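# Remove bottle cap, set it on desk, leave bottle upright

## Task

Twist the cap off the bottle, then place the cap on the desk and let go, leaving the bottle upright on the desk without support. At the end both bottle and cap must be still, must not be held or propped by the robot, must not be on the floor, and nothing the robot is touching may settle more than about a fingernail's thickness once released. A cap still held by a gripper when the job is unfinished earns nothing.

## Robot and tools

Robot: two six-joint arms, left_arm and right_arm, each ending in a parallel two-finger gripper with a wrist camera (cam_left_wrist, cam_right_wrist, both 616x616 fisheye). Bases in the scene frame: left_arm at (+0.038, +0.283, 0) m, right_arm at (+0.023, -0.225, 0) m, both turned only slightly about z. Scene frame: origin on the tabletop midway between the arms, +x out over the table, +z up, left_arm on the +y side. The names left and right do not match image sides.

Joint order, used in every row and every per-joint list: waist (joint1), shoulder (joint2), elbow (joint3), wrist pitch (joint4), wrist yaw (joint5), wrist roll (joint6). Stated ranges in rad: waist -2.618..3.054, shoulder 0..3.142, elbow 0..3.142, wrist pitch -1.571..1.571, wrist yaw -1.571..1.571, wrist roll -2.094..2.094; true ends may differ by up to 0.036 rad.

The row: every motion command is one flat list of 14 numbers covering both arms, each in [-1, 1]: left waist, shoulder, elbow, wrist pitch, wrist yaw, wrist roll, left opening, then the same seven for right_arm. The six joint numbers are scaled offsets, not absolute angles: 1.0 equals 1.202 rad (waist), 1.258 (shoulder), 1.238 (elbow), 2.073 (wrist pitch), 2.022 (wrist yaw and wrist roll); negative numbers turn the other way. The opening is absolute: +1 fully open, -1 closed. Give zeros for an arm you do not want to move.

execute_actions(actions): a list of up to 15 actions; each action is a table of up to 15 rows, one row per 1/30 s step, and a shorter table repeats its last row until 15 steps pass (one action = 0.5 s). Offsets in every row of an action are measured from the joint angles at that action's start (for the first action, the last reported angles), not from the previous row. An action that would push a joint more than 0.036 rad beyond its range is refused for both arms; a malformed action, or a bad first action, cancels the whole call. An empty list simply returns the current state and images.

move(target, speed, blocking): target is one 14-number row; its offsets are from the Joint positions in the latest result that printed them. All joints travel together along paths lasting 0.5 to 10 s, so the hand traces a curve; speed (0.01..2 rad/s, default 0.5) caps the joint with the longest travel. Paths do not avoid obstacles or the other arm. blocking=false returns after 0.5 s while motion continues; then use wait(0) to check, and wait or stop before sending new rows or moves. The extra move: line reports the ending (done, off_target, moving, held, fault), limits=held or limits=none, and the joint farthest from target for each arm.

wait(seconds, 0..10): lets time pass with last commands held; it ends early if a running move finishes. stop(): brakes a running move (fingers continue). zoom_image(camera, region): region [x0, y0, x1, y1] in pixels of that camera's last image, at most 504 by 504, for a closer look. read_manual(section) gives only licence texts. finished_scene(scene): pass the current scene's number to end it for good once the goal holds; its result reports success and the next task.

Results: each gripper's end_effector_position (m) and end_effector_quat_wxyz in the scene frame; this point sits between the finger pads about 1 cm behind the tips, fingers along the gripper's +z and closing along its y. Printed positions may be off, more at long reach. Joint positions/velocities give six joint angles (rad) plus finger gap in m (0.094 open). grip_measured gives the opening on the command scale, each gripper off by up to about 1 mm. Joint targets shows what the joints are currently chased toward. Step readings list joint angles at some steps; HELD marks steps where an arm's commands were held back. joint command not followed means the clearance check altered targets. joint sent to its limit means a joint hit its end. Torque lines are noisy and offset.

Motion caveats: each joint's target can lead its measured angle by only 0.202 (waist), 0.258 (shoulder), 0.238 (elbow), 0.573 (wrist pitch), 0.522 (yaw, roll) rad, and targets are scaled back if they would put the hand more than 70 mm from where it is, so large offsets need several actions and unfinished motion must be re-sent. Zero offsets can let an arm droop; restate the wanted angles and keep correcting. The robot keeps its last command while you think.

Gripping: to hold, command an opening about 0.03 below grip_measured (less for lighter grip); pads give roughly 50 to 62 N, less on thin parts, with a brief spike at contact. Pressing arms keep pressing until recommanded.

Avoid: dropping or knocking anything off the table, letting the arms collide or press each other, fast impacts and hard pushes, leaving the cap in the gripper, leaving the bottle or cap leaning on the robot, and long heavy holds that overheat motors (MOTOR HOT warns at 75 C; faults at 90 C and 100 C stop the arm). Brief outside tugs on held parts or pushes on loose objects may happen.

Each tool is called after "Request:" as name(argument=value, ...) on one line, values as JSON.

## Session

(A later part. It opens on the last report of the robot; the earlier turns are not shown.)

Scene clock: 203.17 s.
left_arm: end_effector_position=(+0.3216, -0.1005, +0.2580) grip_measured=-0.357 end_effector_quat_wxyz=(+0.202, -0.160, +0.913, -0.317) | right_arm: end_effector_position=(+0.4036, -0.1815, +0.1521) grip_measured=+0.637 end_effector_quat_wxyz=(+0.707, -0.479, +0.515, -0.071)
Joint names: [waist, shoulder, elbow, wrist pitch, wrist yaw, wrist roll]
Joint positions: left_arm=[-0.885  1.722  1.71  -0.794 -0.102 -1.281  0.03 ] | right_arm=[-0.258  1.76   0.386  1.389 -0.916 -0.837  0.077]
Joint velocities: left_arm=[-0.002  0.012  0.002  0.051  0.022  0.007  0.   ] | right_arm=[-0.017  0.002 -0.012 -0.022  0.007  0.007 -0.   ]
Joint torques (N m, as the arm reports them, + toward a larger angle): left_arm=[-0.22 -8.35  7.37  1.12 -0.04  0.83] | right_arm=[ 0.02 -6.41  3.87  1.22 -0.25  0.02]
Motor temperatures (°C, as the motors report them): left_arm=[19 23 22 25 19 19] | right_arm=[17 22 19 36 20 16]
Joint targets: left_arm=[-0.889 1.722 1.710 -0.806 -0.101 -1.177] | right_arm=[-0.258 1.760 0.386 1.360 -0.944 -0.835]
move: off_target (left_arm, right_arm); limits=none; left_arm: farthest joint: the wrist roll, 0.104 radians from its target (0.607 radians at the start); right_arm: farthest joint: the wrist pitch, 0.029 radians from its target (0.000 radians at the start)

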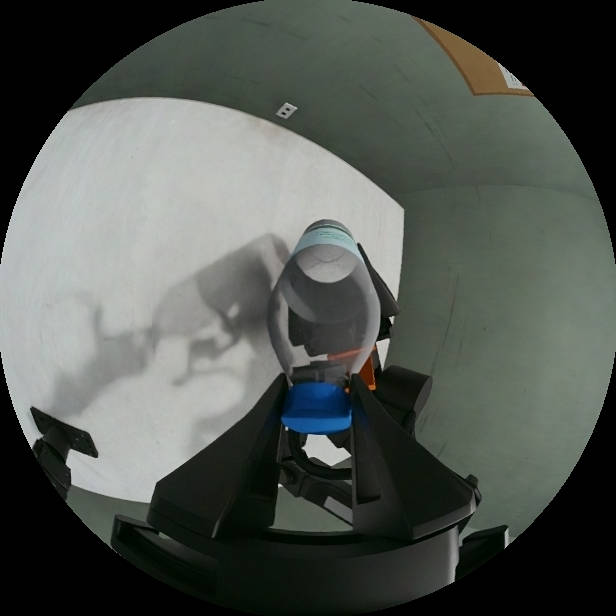

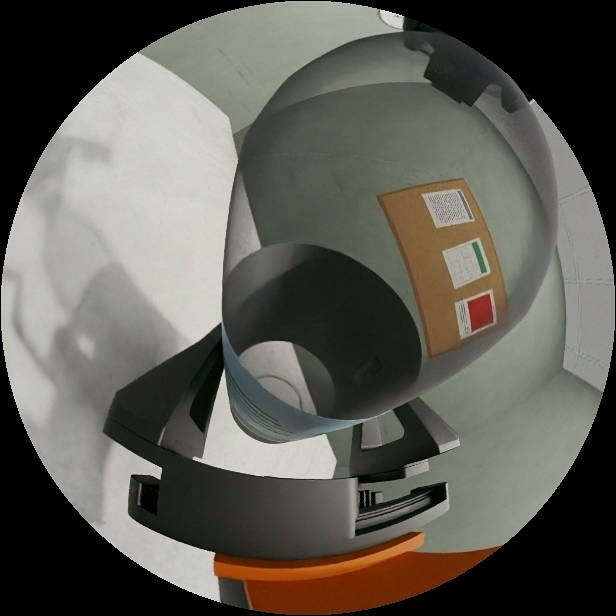

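Request:
move(target=[0,0,0,0,0,0,0.1,0,0,0,-0.015,-0.009,0.018,0.57], speed=0.1)

Request:
move(target=[0,-0.027,0.022,-0.012,0,0.635,0.1,0,0,0,0,0,0,0.57], speed=1)

Request:
move(target=[0,0,0,0,0,0.777,0.1,0,0,0,0,0,0,0.57], speed=1.2)

Scene clock: 211.47 s.
left_arm: end_effector_position=(+0.3215, -0.1006, +0.2580) grip_measured=+0.098 end_effector_quat_wxyz=(+0.202, -0.161, +0.913, -0.317) | right_arm: end_effector_position=(+0.4025, -0.1802, +0.1511) grip_measured=+0.637 end_effector_quat_wxyz=(+0.707, -0.476, +0.520, -0.059)
Joint names: [waist, shoulder, elbow, wrist pitch, wrist yaw, wrist roll]
Joint positions: left_arm=[-0.885  1.722  1.71  -0.794 -0.101 -1.284  0.052] | right_arm=[-0.258  1.76   0.386  1.384 -0.925 -0.817  0.077]
Joint velocities: left_arm=[-0.022 -0.012 -0.012 -0.007  0.007 -0.022 -0.   ] | right_arm=[ 0.002 -0.002 -0.012  0.022 -0.037  0.007  0.001]
Joint torques (N m, as the arm reports them, + toward a larger angle): left_arm=[ 0.09 -8.39  7.42  1.22 -0.04  0.01] | right_arm=[ 0.02 -6.4   3.86  1.25 -0.06  0.14]
Motor temperatures (°C, as the motors report them): left_arm=[19 23 22 25 19 20] | right_arm=[17 22 19 35 20 16]
Joint targets: left_arm=[-0.885 1.722 1.710 -0.794 -0.102 -1.281] | right_arm=[-0.258 1.760 0.386 1.358 -0.934 -0.801]
move: off_target (right_arm); limits=none; left_arm: farthest joint: the wrist roll, 0.003 radians from its target (0.000 radians at the start); right_arm: farthest joint: the wrist pitch, 0.026 radians from its target (0.032 radians at the start)

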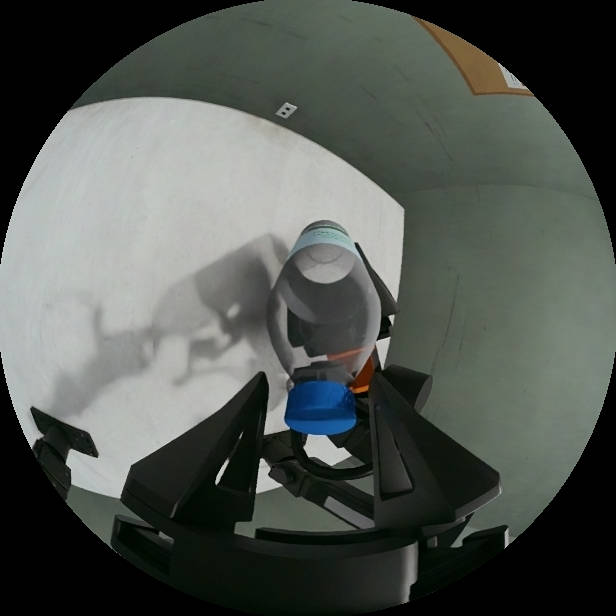

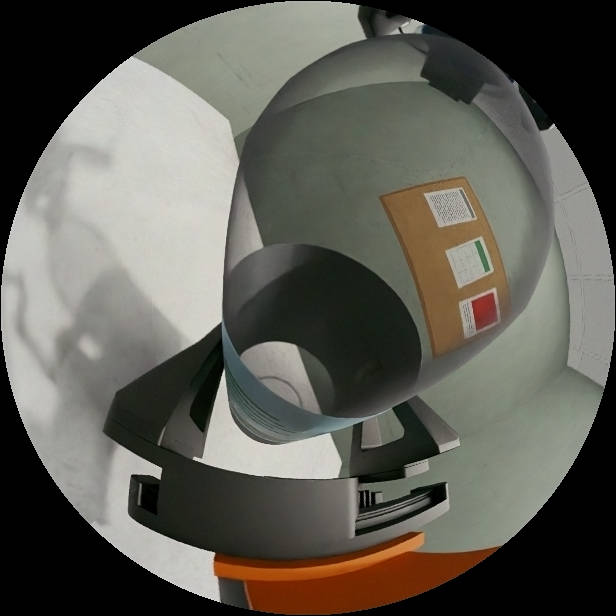

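Scene clock: 213.70 s.
left_arm: end_effector_position=(+0.3200, -0.0983, +0.2554) grip_measured=+0.098 end_effector_quat_wxyz=(+0.345, +0.416, +0.831, -0.131) | right_arm: end_effector_position=(+0.4025, -0.1802, +0.1511) grip_measured=+0.637 end_effector_quat_wxyz=(+0.707, -0.476, +0.520, -0.059)
Joint names: [waist, shoulder, elbow, wrist pitch, wrist yaw, wrist roll]
Joint positions: left_arm=[-0.885  1.722  1.71  -0.809 -0.101 -0.006  0.052] | right_arm=[-0.258  1.76   0.386  1.384 -0.925 -0.817  0.077]
Joint velocities: left_arm=[-0.007  0.007 -0.017 -0.037  0.066  0.022 -0.001] | right_arm=[-0.012  0.002  0.017  0.037 -0.022  0.007 -0.001]
Joint torques (N m, as the arm reports them, + toward a larger angle): left_arm=[  0.08 -10.99   9.4    1.12  -0.03   0.04] | right_arm=[ 0.01 -6.44  3.88  1.48  0.   -0.01]
Motor temperatures (°C, as the motors report them): left_arm=[19 23 22 25 19 19] | right_arm=[17 22 19 35 20 16]
Joint targets: left_arm=[-0.885 1.688 1.737 -0.819 -0.101 0.000] | right_arm=[-0.258 1.760 0.386 1.384 -0.925 -0.817]
move: off_target (left_arm); limits=none; left_arm: farthest joint: the shoulder, 0.034 radians from its target (0.034 radians at the start); right_arm: farthest joint: the waist, 0.000 radians from its target (0.000 radians at the start)

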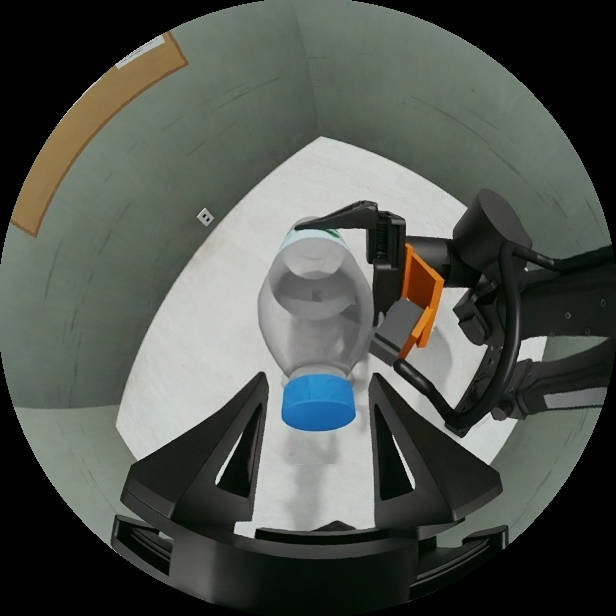

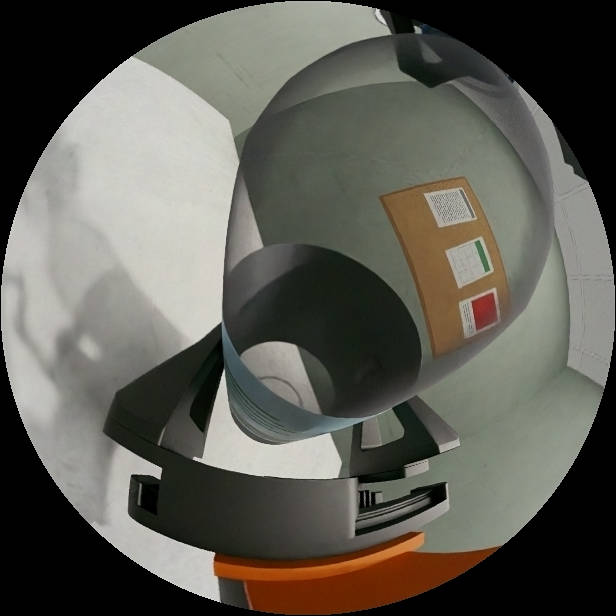

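Scene clock: 216.00 s.
left_arm: end_effector_position=(+0.3200, -0.0983, +0.2554) grip_measured=+0.099 end_effector_quat_wxyz=(+0.336, +0.882, +0.293, +0.151) | right_arm: end_effector_position=(+0.4025, -0.1802, +0.1511) grip_measured=+0.637 end_effector_quat_wxyz=(+0.707, -0.476, +0.520, -0.059)
Joint names: [waist, shoulder, elbow, wrist pitch, wrist yaw, wrist roll]
Joint positions: left_arm=[-0.885  1.722  1.71  -0.809 -0.101  1.564  0.052] | right_arm=[-0.258  1.76   0.386  1.384 -0.925 -0.818  0.077]
Joint velocities: left_arm=[-0.017  0.007 -0.012  0.022 -0.051  0.051  0.   ] | right_arm=[-0.002 -0.002 -0.007 -0.066  0.007 -0.066 -0.001]
Joint torques (N m, as the arm reports them, + toward a larger angle): left_arm=[ 0.1  -8.39  7.35  1.22 -0.02  0.  ] | right_arm=[-0.01 -6.41  3.88  1.48  0.01 -0.01]
Motor temperatures (°C, as the motors report them): left_arm=[19 23 22 25 19 19] | right_arm=[17 22 19 35 20 16]
Joint targets: left_arm=[-0.885 1.722 1.710 -0.809 -0.101 1.565] | right_arm=[-0.258 1.760 0.386 1.384 -0.925 -0.817]
move: done; limits=none; left_arm: farthest joint: the wrist roll, 0.001 radians from its target (1.571 radians at the start); right_arm: farthest joint: the wrist roll, 0.001 radians from its target (0.000 radians at the start)

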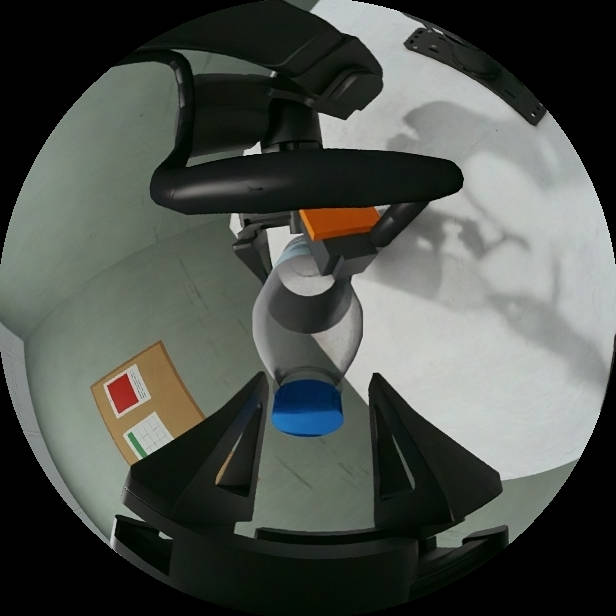

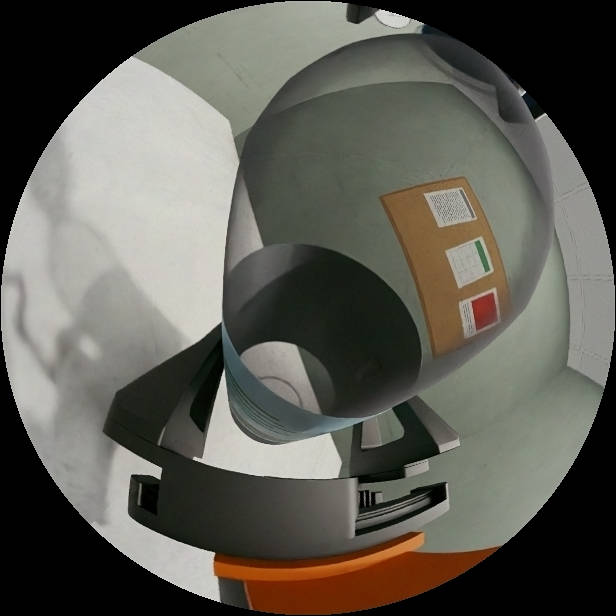

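Request:
move(target=[0,-0.036,0,0,0,0,0.1,0,0,0,0,0,0,0.57], speed=0.1)

Scene clock: 220.63 s.
left_arm: end_effector_position=(+0.3185, -0.0961, +0.2641) grip_measured=+0.099 end_effector_quat_wxyz=(+0.345, +0.879, +0.293, +0.154) | right_arm: end_effector_position=(+0.4025, -0.1802, +0.1511) grip_measured=+0.637 end_effector_quat_wxyz=(+0.707, -0.476, +0.520, -0.059)
Joint names: [waist, shoulder, elbow, wrist pitch, wrist yaw, wrist roll]
Joint positions: left_arm=[-0.885  1.703  1.71  -0.809 -0.101  1.565  0.052] | right_arm=[-0.258  1.76   0.386  1.384 -0.925 -0.818  0.077]
Joint velocities: left_arm=[ 0.007 -0.002  0.007 -0.007 -0.037  0.066 -0.001] | right_arm=[ 0.007 -0.027 -0.032 -0.022  0.007  0.037 -0.001]
Joint torques (N m, as the arm reports them, + toward a larger angle): left_arm=[  0.03 -10.17   7.31   1.24  -0.04  -0.03] | right_arm=[-0.01 -6.4   3.88  1.48  0.01  0.  ]
Motor temperatures (°C, as the motors report them): left_arm=[19 23 22 25 19 19] | right_arm=[17 22 19 35 20 16]
Joint targets: left_arm=[-0.885 1.677 1.710 -0.809 -0.101 1.564] | right_arm=[-0.258 1.760 0.386 1.384 -0.925 -0.817]
move: off_target (left_arm); limits=none; left_arm: farthest joint: the shoulder, 0.026 radians from its target (0.045 radians at the start); right_arm: farthest joint: the waist, 0.000 radians from its target (0.000 radians at the start)

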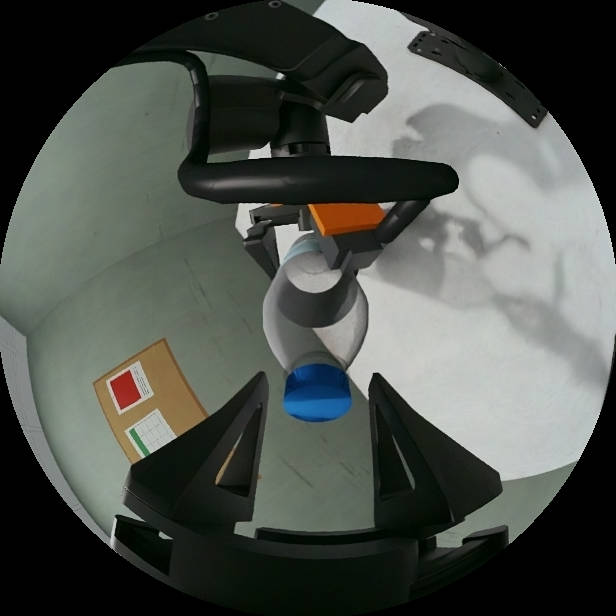

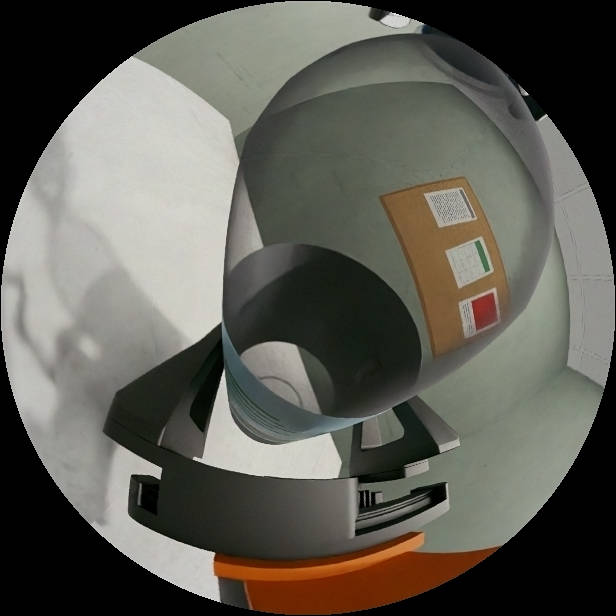

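Request:
move(target=[0,0,0,0,0,0,-0.5,0,0,0,0,0,0,0.57])

Request:
move(target=[0,0,0,0,0,-0.4,-0.5,0,0,0,0,0,0,0.57], speed=0.4)

Scene clock: 224.87 s.
left_arm: end_effector_position=(+0.3186, -0.0962, +0.2642) grip_measured=-0.385 end_effector_quat_wxyz=(+0.345, +0.878, +0.292, +0.154) | right_arm: end_effector_position=(+0.4025, -0.1801, +0.1512) grip_measured=+0.637 end_effector_quat_wxyz=(+0.707, -0.477, +0.519, -0.060)
Joint names: [waist, shoulder, elbow, wrist pitch, wrist yaw, wrist roll]
Joint positions: left_arm=[-0.885  1.703  1.71  -0.808 -0.101  1.565  0.029] | right_arm=[-0.258  1.76   0.386  1.385 -0.926 -0.819  0.077]
Joint velocities: left_arm=[ 0.002 -0.007 -0.022  0.007  0.022  0.007  0.   ] | right_arm=[-0.007 -0.012  0.002 -0.051  0.007  0.022 -0.   ]
Joint torques (N m, as the arm reports them, + toward a larger angle): left_arm=[ 0.08 -8.18  7.37  1.22 -0.01  0.  ] | right_arm=[-0.01 -6.42  3.88  1.47  0.01  0.01]
Motor temperatures (°C, as the motors report them): left_arm=[19 24 22 25 19 19] | right_arm=[17 22 19 36 20 16]
Joint targets: left_arm=[-0.885 1.703 1.710 -0.809 -0.101 1.565] | right_arm=[-0.258 1.760 0.386 1.384 -0.925 -0.818]
move: done; limits=none; left_arm: farthest joint: the wrist pitch, 0.001 radians from its target (0.000 radians at the start); right_arm: farthest joint: the wrist pitch, 0.001 radians from its target (0.000 radians at the start)

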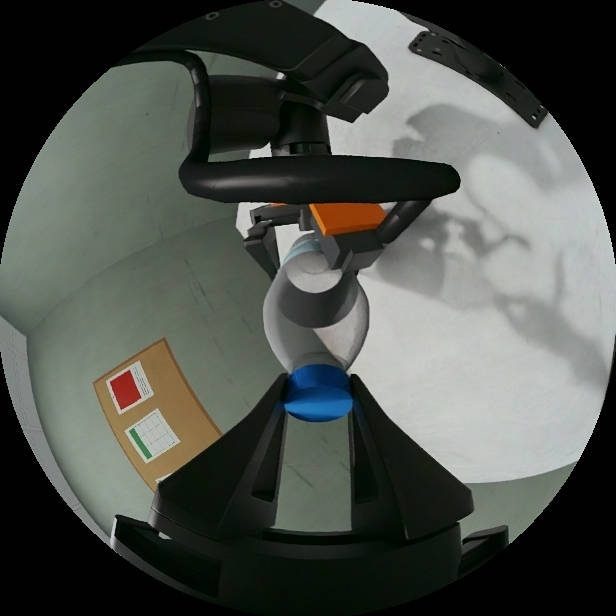

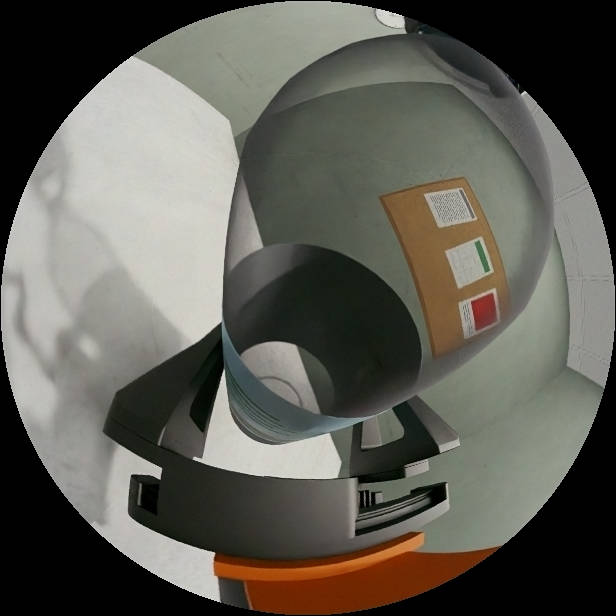

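Scene clock: 227.63 s.
left_arm: end_effector_position=(+0.3186, -0.0962, +0.2642) grip_measured=-0.385 end_effector_quat_wxyz=(+0.378, +0.698, +0.609, +0.009) | right_arm: end_effector_position=(+0.4025, -0.1801, +0.1512) grip_measured=+0.637 end_effector_quat_wxyz=(+0.707, -0.476, +0.520, -0.059)
Joint names: [waist, shoulder, elbow, wrist pitch, wrist yaw, wrist roll]
Joint positions: left_arm=[-0.885  1.703  1.71  -0.808 -0.101  0.773  0.029] | right_arm=[-0.258  1.76   0.386  1.385 -0.926 -0.816  0.077]
Joint velocities: left_arm=[ 0.007  0.007  0.002  0.066 -0.066 -0.022 -0.   ] | right_arm=[-0.007  0.002 -0.012 -0.095  0.022 -0.066 -0.   ]
Joint torques (N m, as the arm reports them, + toward a larger angle): left_arm=[ 0.12 -8.16  7.34  1.24 -0.02 -0.14] | right_arm=[ 0.02 -6.44  3.88  1.48  0.01 -0.04]
Motor temperatures (°C, as the motors report them): left_arm=[19 24 22 25 19 19] | right_arm=[17 22 19 36 20 16]
Joint targets: left_arm=[-0.885 1.703 1.710 -0.808 -0.101 0.756] | right_arm=[-0.258 1.760 0.386 1.385 -0.926 -0.819]
move: done; limits=none; left_arm: farthest joint: the wrist roll, 0.016 radians from its target (0.809 radians at the start); right_arm: farthest joint: the wrist roll, 0.003 radians from its target (0.000 radians at the start)

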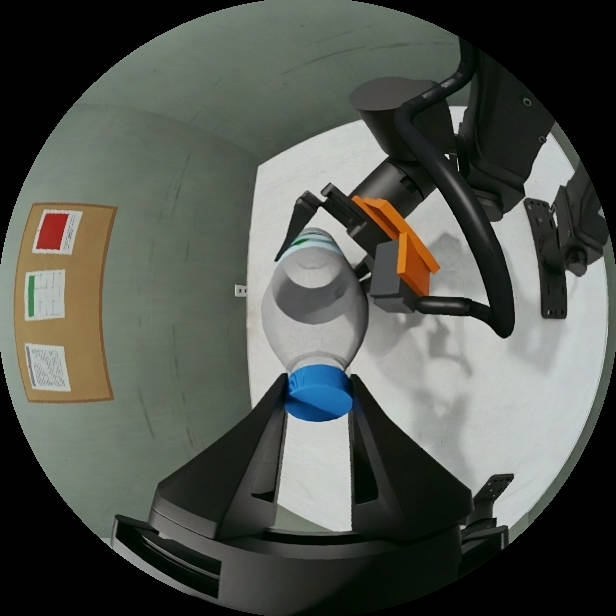

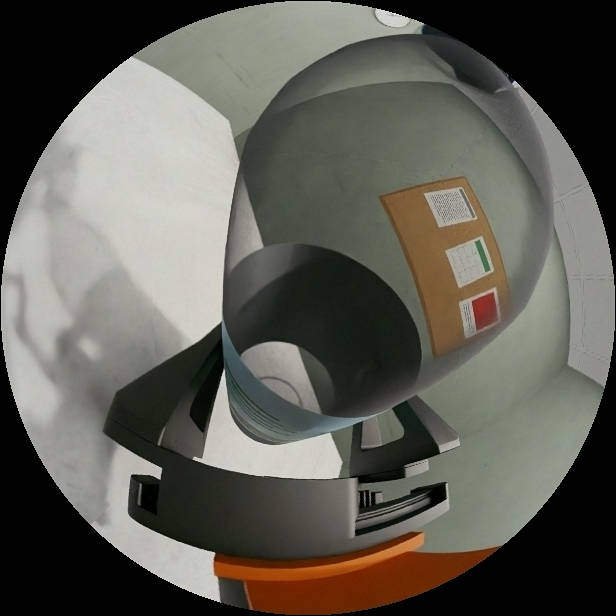

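Turning now. Continue, regrip, repeat.

Request:
move(target=[0,0,0,0,0,-1,-0.45,0,0,0,0,0,0,0.57], speed=1)

Request:
move(target=[0,0,0,0,0,-0.39,-0.45,0,0,0,0,0,0,0.57], speed=1)

Request:
move(target=[0,0,0,0,0,0,-0.1,0,0,0,0,0,0,0.57])

Request:
move(target=[0,0,0,0,0,1,-0.1,0,0,0,0,0,0,0.57], speed=1.5)

Request:
move(target=[0,0,0,0,0,1,-0.1,0,0,0,0,0,0,0.57], speed=1.5)

Scene clock: 235.83 s.
left_arm: end_effector_position=(+0.3180, -0.0981, +0.2652) grip_measured=-0.385 end_effector_quat_wxyz=(+0.207, -0.140, +0.914, -0.319) | right_arm: end_effector_position=(+0.4027, -0.1804, +0.1508) grip_measured=+0.637 end_effector_quat_wxyz=(+0.707, -0.474, +0.523, -0.056)
Joint names: [waist, shoulder, elbow, wrist pitch, wrist yaw, wrist roll]
Joint positions: left_arm=[-0.885  1.703  1.71  -0.802 -0.093 -1.241  0.029] | right_arm=[-0.258  1.76   0.386  1.382 -0.924 -0.809  0.077]
Joint velocities: left_arm=[ 0.007 -0.007 -0.002 -0.037 -0.037  0.037 -0.   ] | right_arm=[ 0.002  0.002 -0.002 -0.081  0.037 -0.081  0.001]
Joint torques (N m, as the arm reports them, + toward a larger angle): left_arm=[ 0.06 -8.22  7.34  1.19 -0.1  -0.08] | right_arm=[ 0.01 -6.42  3.86  1.5  -0.02 -0.06]
Motor temperatures (°C, as the motors report them): left_arm=[19 24 22 25 19 19] | right_arm=[17 22 19 36 19 16]
Joint targets: left_arm=[-0.885 1.703 1.710 -0.808 -0.101 -1.249] | right_arm=[-0.258 1.760 0.386 1.385 -0.926 -0.816]
move: done; limits=none; left_arm: farthest joint: the wrist yaw, 0.008 radians from its target (0.000 radians at the start); right_arm: farthest joint: the wrist roll, 0.007 radians from its target (0.000 radians at the start)

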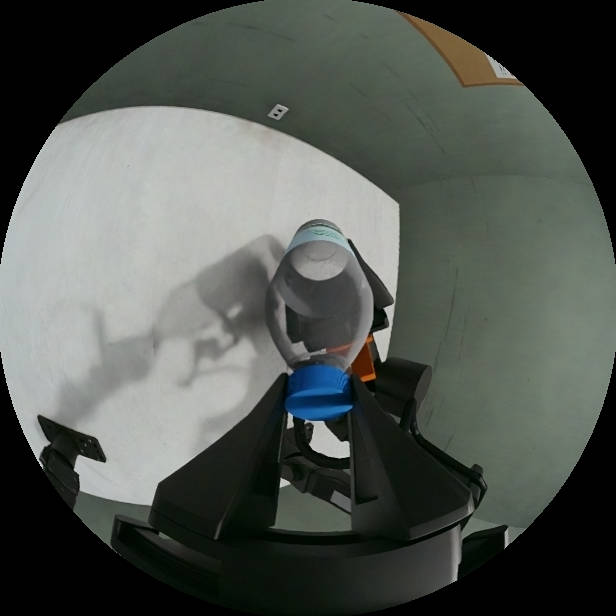

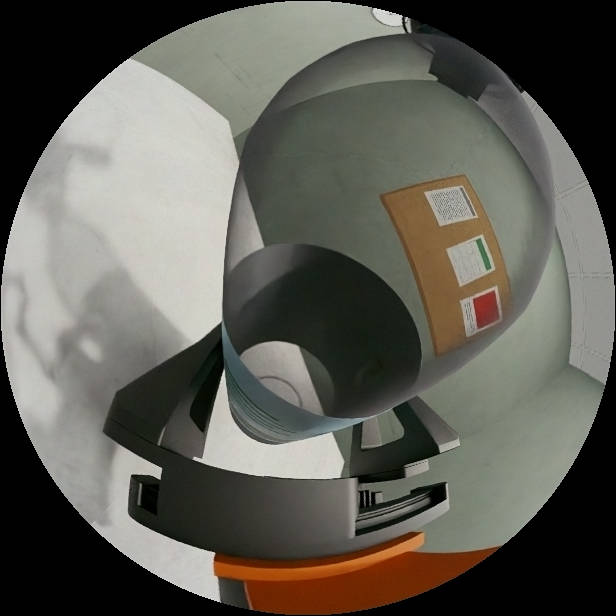

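Scene clock: 237.57 s.
left_arm: end_effector_position=(+0.3199, -0.0994, +0.2674) grip_measured=-0.385 end_effector_quat_wxyz=(+0.073, -0.476, +0.790, -0.379) | right_arm: end_effector_position=(+0.4027, -0.1804, +0.1501) grip_measured=+0.637 end_effector_quat_wxyz=(+0.706, -0.470, +0.527, -0.050)
Joint names: [waist, shoulder, elbow, wrist pitch, wrist yaw, wrist roll]
Joint positions: left_arm=[-0.885  1.703  1.71  -0.789 -0.097 -2.019  0.029] | right_arm=[-0.258  1.76   0.386  1.378 -0.924 -0.795  0.077]
Joint velocities: left_arm=[-0.002  0.007  0.002  0.007  0.081 -0.037 -0.   ] | right_arm=[ 0.002 -0.017  0.027  0.066 -0.022 -0.081 -0.001]
Joint torques (N m, as the arm reports them, + toward a larger angle): left_arm=[ 0.09 -8.2   7.35  1.15  0.   -0.1 ] | right_arm=[ 0.   -6.43  3.88  1.51  0.   -0.13]
Motor temperatures (°C, as the motors report them): left_arm=[19 24 22 25 19 19] | right_arm=[17 22 19 36 19 16]
Joint targets: left_arm=[-0.885 1.703 1.710 -0.801 -0.093 -2.029] | right_arm=[-0.258 1.760 0.386 1.382 -0.924 -0.809]
move: done; limits=none; left_arm: farthest joint: the wrist pitch, 0.013 radians from its target (0.000 radians at the start); right_arm: farthest joint: the wrist roll, 0.014 radians from its target (0.000 radians at the start)

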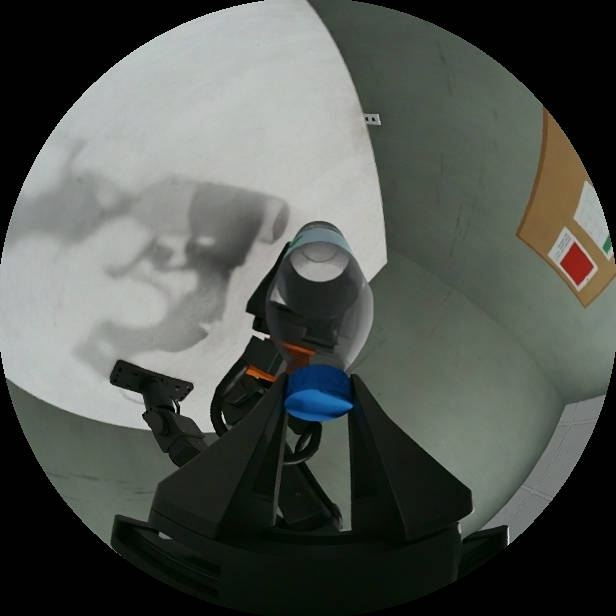

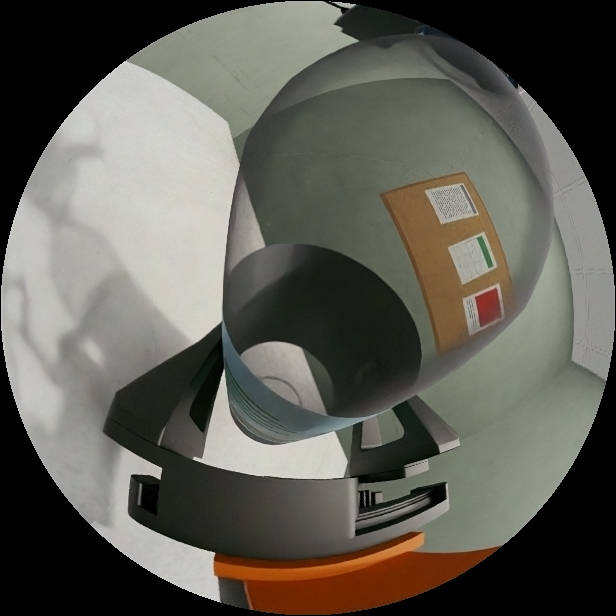

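Scene clock: 238.07 s.
left_arm: end_effector_position=(+0.3199, -0.0994, +0.2674) grip_measured=-0.102 end_effector_quat_wxyz=(+0.073, -0.476, +0.790, -0.379) | right_arm: end_effector_position=(+0.4027, -0.1804, +0.1502) grip_measured=+0.637 end_effector_quat_wxyz=(+0.706, -0.470, +0.527, -0.050)
Joint names: [waist, shoulder, elbow, wrist pitch, wrist yaw, wrist roll]
Joint positions: left_arm=[-0.885  1.703  1.71  -0.789 -0.097 -2.019  0.042] | right_arm=[-0.258  1.76   0.386  1.379 -0.924 -0.795  0.077]
Joint velocities: left_arm=[-0.007  0.017 -0.012  0.007  0.11   0.007 -0.001] | right_arm=[ 0.002 -0.012  0.007  0.007 -0.037 -0.022  0.001]
Joint torques (N m, as the arm reports them, + toward a larger angle): left_arm=[ 0.15 -8.22  7.43  1.26 -0.03 -0.01] | right_arm=[ 0.01 -6.44  3.88  1.47  0.01  0.  ]
Motor temperatures (°C, as the motors report them): left_arm=[19 24 22 25 19 19] | right_arm=[17 22 19 36 19 16]
Joint targets: left_arm=[-0.885 1.703 1.710 -0.790 -0.097 -2.019] | right_arm=[-0.258 1.760 0.386 1.379 -0.924 -0.795]
move: done; limits=none; left_arm: farthest joint: the waist, 0.000 radians from its target (0.000 radians at the start); right_arm: farthest joint: the wrist pitch, 0.001 radians from its target (0.000 radians at the start)

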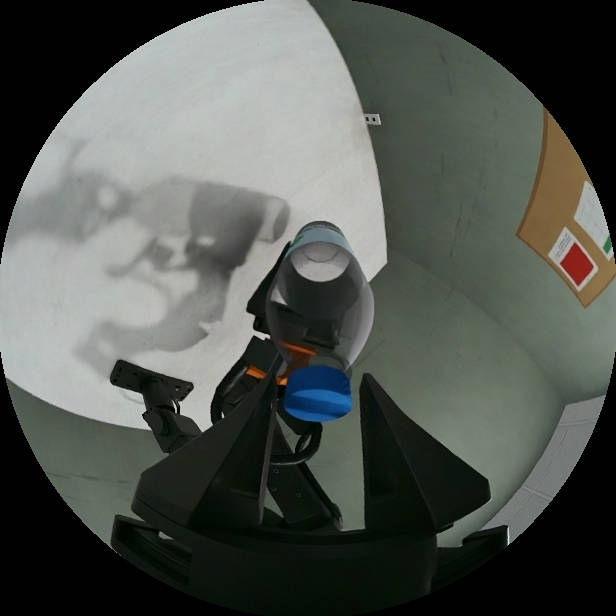

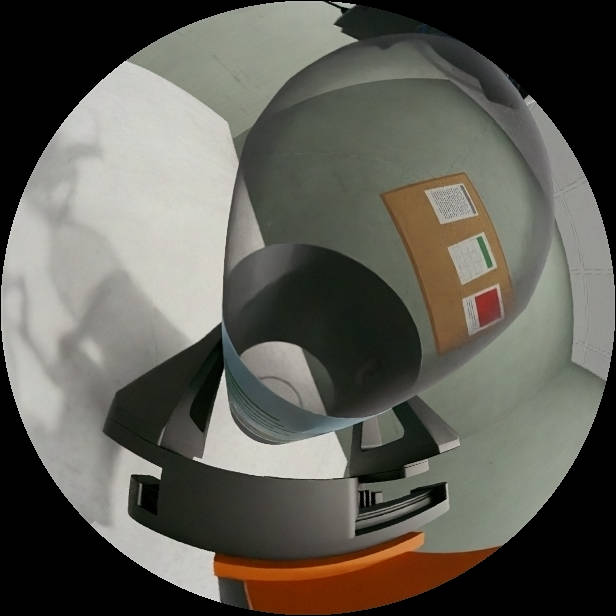

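Scene clock: 240.50 s.
left_arm: end_effector_position=(+0.3199, -0.0994, +0.2674) grip_measured=-0.101 end_effector_quat_wxyz=(+0.360, +0.414, +0.824, -0.141) | right_arm: end_effector_position=(+0.4027, -0.1804, +0.1502) grip_measured=+0.637 end_effector_quat_wxyz=(+0.706, -0.470, +0.527, -0.050)
Joint names: [waist, shoulder, elbow, wrist pitch, wrist yaw, wrist roll]
Joint positions: left_arm=[-0.885  1.703  1.71  -0.789 -0.097 -0.004  0.042] | right_arm=[-0.258  1.76   0.386  1.379 -0.924 -0.795  0.077]
Joint velocities: left_arm=[ 0.007  0.017 -0.022 -0.007  0.051  0.007  0.   ] | right_arm=[ 0.007  0.012  0.017 -0.066  0.051 -0.066  0.001]
Joint torques (N m, as the arm reports them, + toward a larger angle): left_arm=[ 0.07 -8.24  7.34  1.25 -0.04  0.06] | right_arm=[ 0.02 -6.41  3.87  1.48  0.    0.  ]
Motor temperatures (°C, as the motors report them): left_arm=[19 24 22 25 19 19] | right_arm=[17 22 19 36 19 16]
Joint targets: left_arm=[-0.885 1.703 1.710 -0.789 -0.097 0.003] | right_arm=[-0.258 1.760 0.386 1.379 -0.924 -0.795]
move: done; limits=none; left_arm: farthest joint: the wrist roll, 0.007 radians from its target (2.022 radians at the start); right_arm: farthest joint: the waist, 0.000 radians from its target (0.000 radians at the start)

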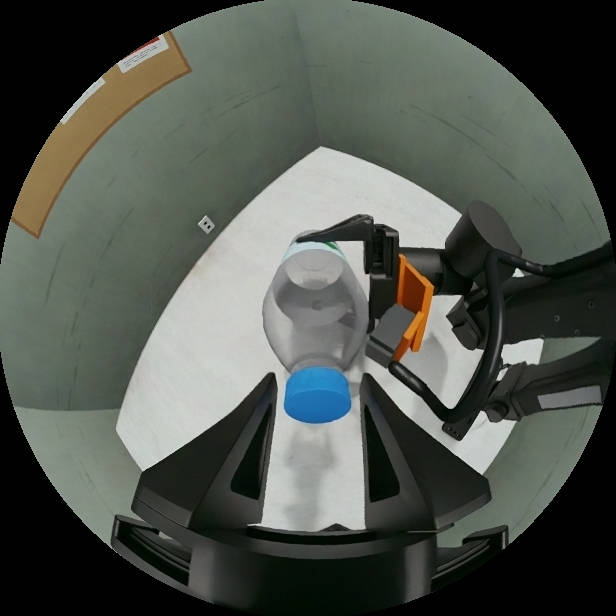

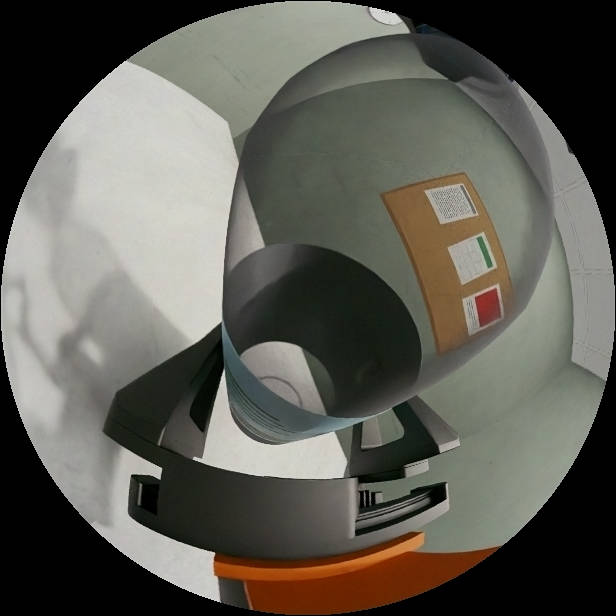

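Scene clock: 242.93 s.
left_arm: end_effector_position=(+0.3199, -0.0994, +0.2674) grip_measured=-0.101 end_effector_quat_wxyz=(+0.310, +0.918, +0.088, +0.230) | right_arm: end_effector_position=(+0.4027, -0.1804, +0.1502) grip_measured=+0.637 end_effector_quat_wxyz=(+0.706, -0.470, +0.527, -0.050)
Joint names: [waist, shoulder, elbow, wrist pitch, wrist yaw, wrist roll]
Joint positions: left_arm=[-0.885  1.703  1.71  -0.789 -0.097  2.017  0.042] | right_arm=[-0.258  1.76   0.386  1.379 -0.924 -0.795  0.077]
Joint velocities: left_arm=[-0.012 -0.012 -0.012  0.066 -0.022  0.007 -0.   ] | right_arm=[ 0.007  0.007 -0.012 -0.051 -0.022  0.007 -0.   ]
Joint torques (N m, as the arm reports them, + toward a larger angle): left_arm=[ 0.16 -8.18  7.35  1.26 -0.03  0.02] | right_arm=[ 0.   -6.42  3.86  1.47  0.01  0.  ]
Motor temperatures (°C, as the motors report them): left_arm=[19 24 22 25 19 19] | right_arm=[17 22 19 36 19 16]
Joint targets: left_arm=[-0.885 1.703 1.710 -0.789 -0.097 2.018] | right_arm=[-0.258 1.760 0.386 1.379 -0.924 -0.795]
move: done; limits=none; left_arm: farthest joint: the wrist roll, 0.001 radians from its target (2.022 radians at the start); right_arm: farthest joint: the waist, 0.000 radians from its target (0.000 radians at the start)

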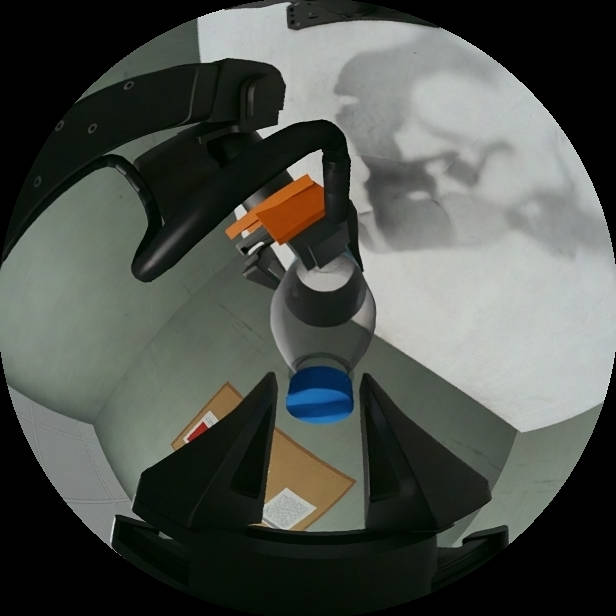

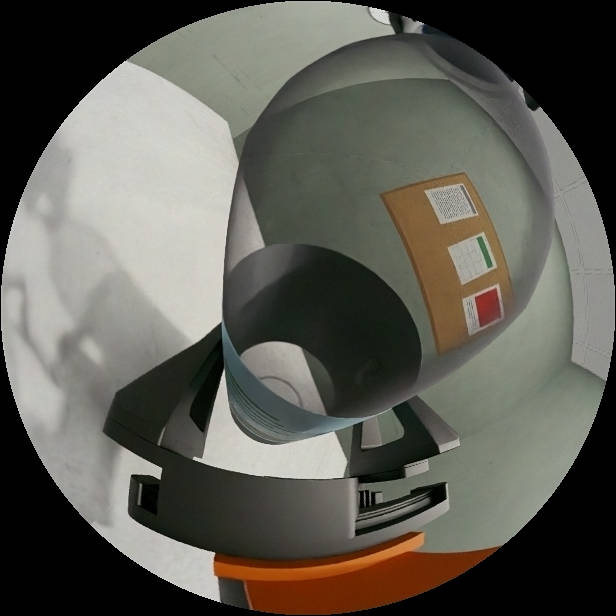

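Request:
move(target=[0,-0.02,0,0,0,0,-0.45,0,0,0,0,0,0,0.57])

Request:
move(target=[0,-0.02,0,0,0,-1,-0.45,0,0,0,0,0,0,0.57], speed=1.2)

Request:
move(target=[0,-0.02,0,0,0,-1,-0.45,0,0,0,0,0,0,0.57], speed=1.2)

Request:
zoom_image(camera="cam_left_wrist", region=[250,320,390,440])

Scene clock: 255.43 s.
left_arm: end_effector_position=(+0.3199, -0.0994, +0.2674) grip_measured=-0.382 end_effector_quat_wxyz=(+0.310, +0.918, +0.087, +0.230) | right_arm: end_effector_position=(+0.4028, -0.1805, +0.1502) grip_measured=+0.637 end_effector_quat_wxyz=(+0.706, -0.470, +0.527, -0.050)
Joint names: [waist, shoulder, elbow, wrist pitch, wrist yaw, wrist roll]
Joint positions: left_arm=[-0.885  1.703  1.71  -0.789 -0.097  2.017  0.029] | right_arm=[-0.258  1.76   0.386  1.379 -0.924 -0.795  0.077]
Joint velocities: left_arm=[ 0.007  0.007 -0.022 -0.022 -0.066  0.051 -0.   ] | right_arm=[-0.017 -0.012 -0.022 -0.007 -0.022 -0.037  0.001]
Joint torques (N m, as the arm reports them, + toward a larger angle): left_arm=[  0.07 -10.14   7.41   1.26  -0.03   0.  ] | right_arm=[ 0.02 -6.42  3.86  1.47  0.01  0.  ]
Motor temperatures (°C, as the motors report them): left_arm=[19 24 22 25 19 19] | right_arm=[17 22 19 36 19 16]
Joint targets: left_arm=[-0.885 1.678 1.710 -0.789 -0.097 2.017] | right_arm=[-0.258 1.760 0.386 1.379 -0.924 -0.795]
move: off_target (left_arm); limits=none; left_arm: farthest joint: the shoulder, 0.025 radians from its target (0.025 radians at the start); right_arm: farthest joint: the waist, 0.000 radians from its target (0.000 radians at the start)

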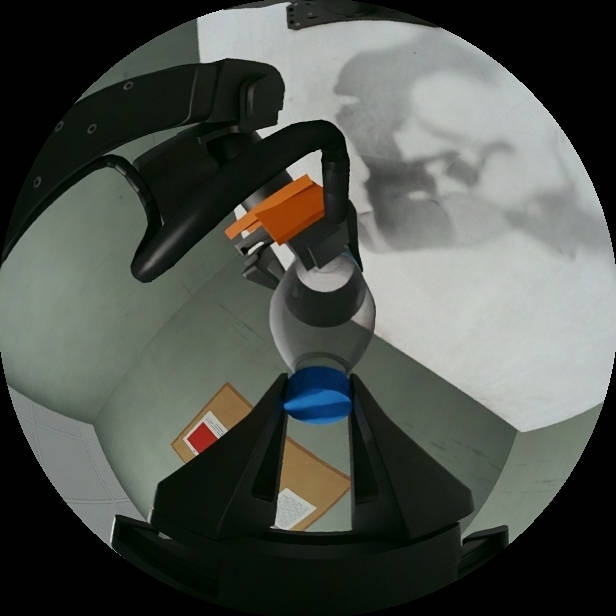

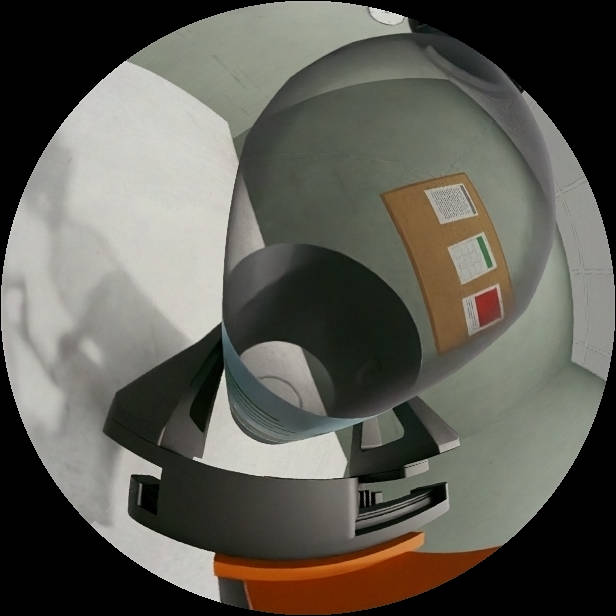

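Scene clock: 258.13 s.
left_arm: end_effector_position=(+0.3210, -0.0985, +0.2675) grip_measured=-0.382 end_effector_quat_wxyz=(+0.362, +0.416, +0.823, -0.136) | right_arm: end_effector_position=(+0.4033, -0.1811, +0.1502) grip_measured=+0.637 end_effector_quat_wxyz=(+0.706, -0.469, +0.528, -0.052)
Joint names: [waist, shoulder, elbow, wrist pitch, wrist yaw, wrist roll]
Joint positions: left_arm=[-0.885  1.703  1.71  -0.789 -0.105  0.004  0.029] | right_arm=[-0.258  1.76   0.386  1.379 -0.919 -0.796  0.077]
Joint velocities: left_arm=[ 0.007 -0.022 -0.022  0.022  0.007 -0.007  0.002] | right_arm=[-0.002 -0.007  0.017 -0.081  0.022 -0.022 -0.001]
Joint torques (N m, as the arm reports them, + toward a larger angle): left_arm=[  0.07 -10.11   7.39   1.26   0.04  -0.07] | right_arm=[ 0.   -6.42  3.86  1.48 -0.04  0.01]
Motor temperatures (°C, as the motors report them): left_arm=[19 24 22 25 19 19] | right_arm=[17 22 19 36 19 16]
Joint targets: left_arm=[-0.885 1.678 1.710 -0.789 -0.097 -0.005] | right_arm=[-0.258 1.760 0.386 1.379 -0.924 -0.795]
move: off_target (left_arm); limits=none; left_arm: farthest joint: the shoulder, 0.025 radians from its target (0.025 radians at the start); right_arm: farthest joint: the wrist yaw, 0.005 radians from its target (0.000 radians at the start)

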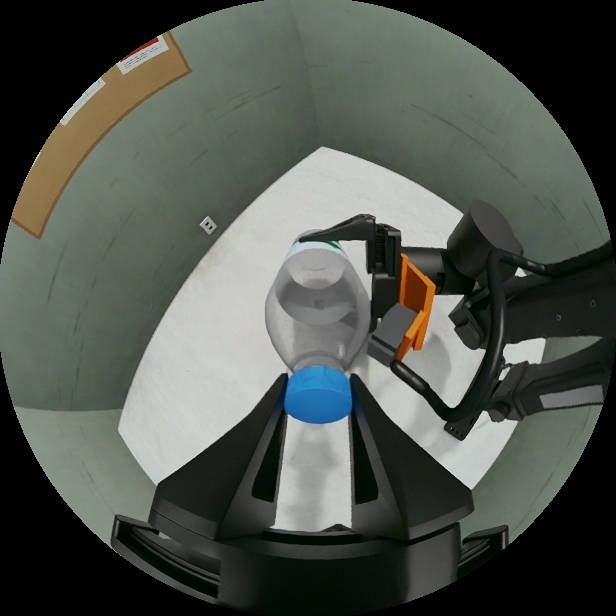

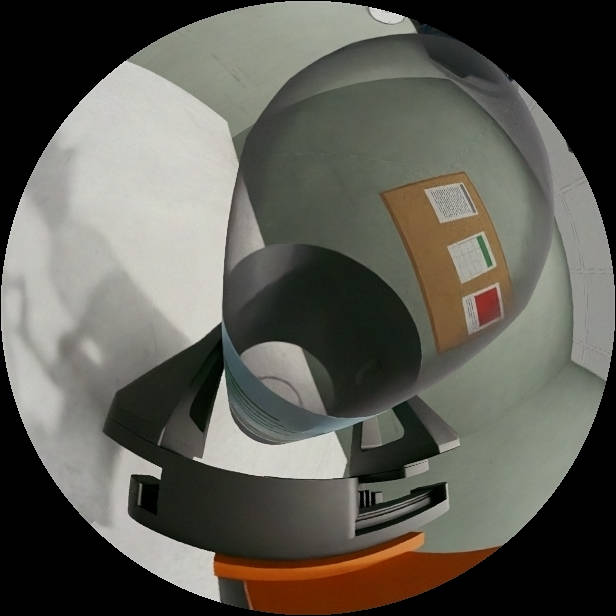

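Scene clock: 260.80 s.
left_arm: end_effector_position=(+0.3210, -0.0985, +0.2675) grip_measured=-0.382 end_effector_quat_wxyz=(+0.077, -0.476, +0.790, -0.379) | right_arm: end_effector_position=(+0.4039, -0.1819, +0.1502) grip_measured=+0.637 end_effector_quat_wxyz=(+0.706, -0.467, +0.529, -0.055)
Joint names: [waist, shoulder, elbow, wrist pitch, wrist yaw, wrist roll]
Joint positions: left_arm=[-0.885  1.703  1.71  -0.789 -0.105 -2.016  0.029] | right_arm=[-0.258  1.76   0.386  1.379 -0.913 -0.797  0.077]
Joint velocities: left_arm=[-0.012 -0.022 -0.002 -0.037  0.007 -0.037  0.001] | right_arm=[-0.002 -0.012 -0.007  0.037  0.066 -0.066  0.   ]
Joint torques (N m, as the arm reports them, + toward a larger angle): left_arm=[  0.07 -10.08   7.35   1.26  -0.02   0.02] | right_arm=[ 0.01 -6.44  3.86  1.48 -0.05  0.  ]
Motor temperatures (°C, as the motors report them): left_arm=[19 24 22 25 19 19] | right_arm=[17 22 19 36 19 16]
Joint targets: left_arm=[-0.885 1.678 1.710 -0.789 -0.105 -2.018] | right_arm=[-0.258 1.760 0.386 1.379 -0.919 -0.796]
move: off_target (left_arm); limits=none; left_arm: farthest joint: the shoulder, 0.025 radians from its target (0.025 radians at the start); right_arm: farthest joint: the wrist yaw, 0.006 radians from its target (0.000 radians at the start)

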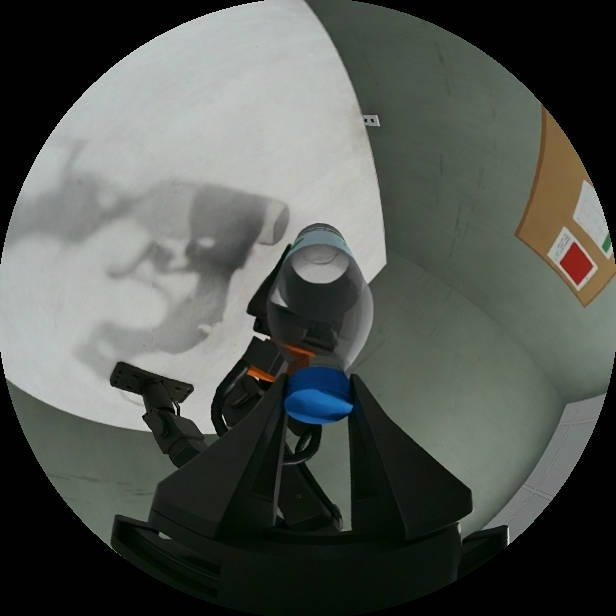

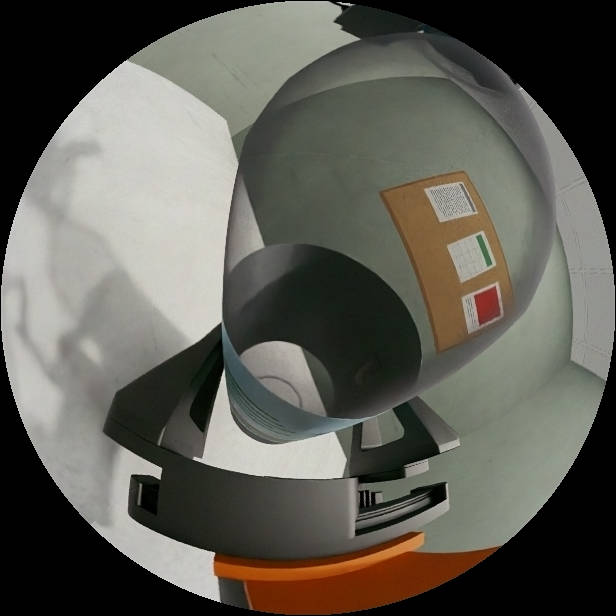

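Region (250, 320, 390, 440) of cam_left_wrist's 616x616 image, scaled by 3.600, with more detail than that image has; it fills the top 432 rows of this view, and the rest is white.

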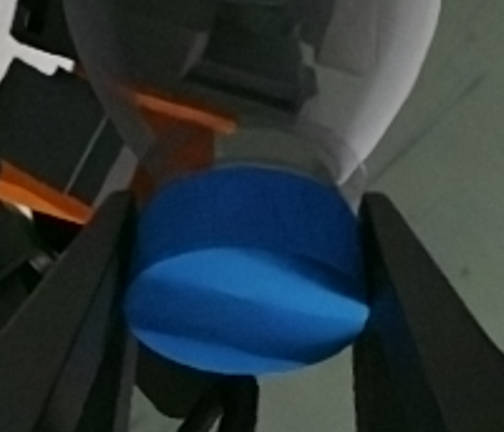

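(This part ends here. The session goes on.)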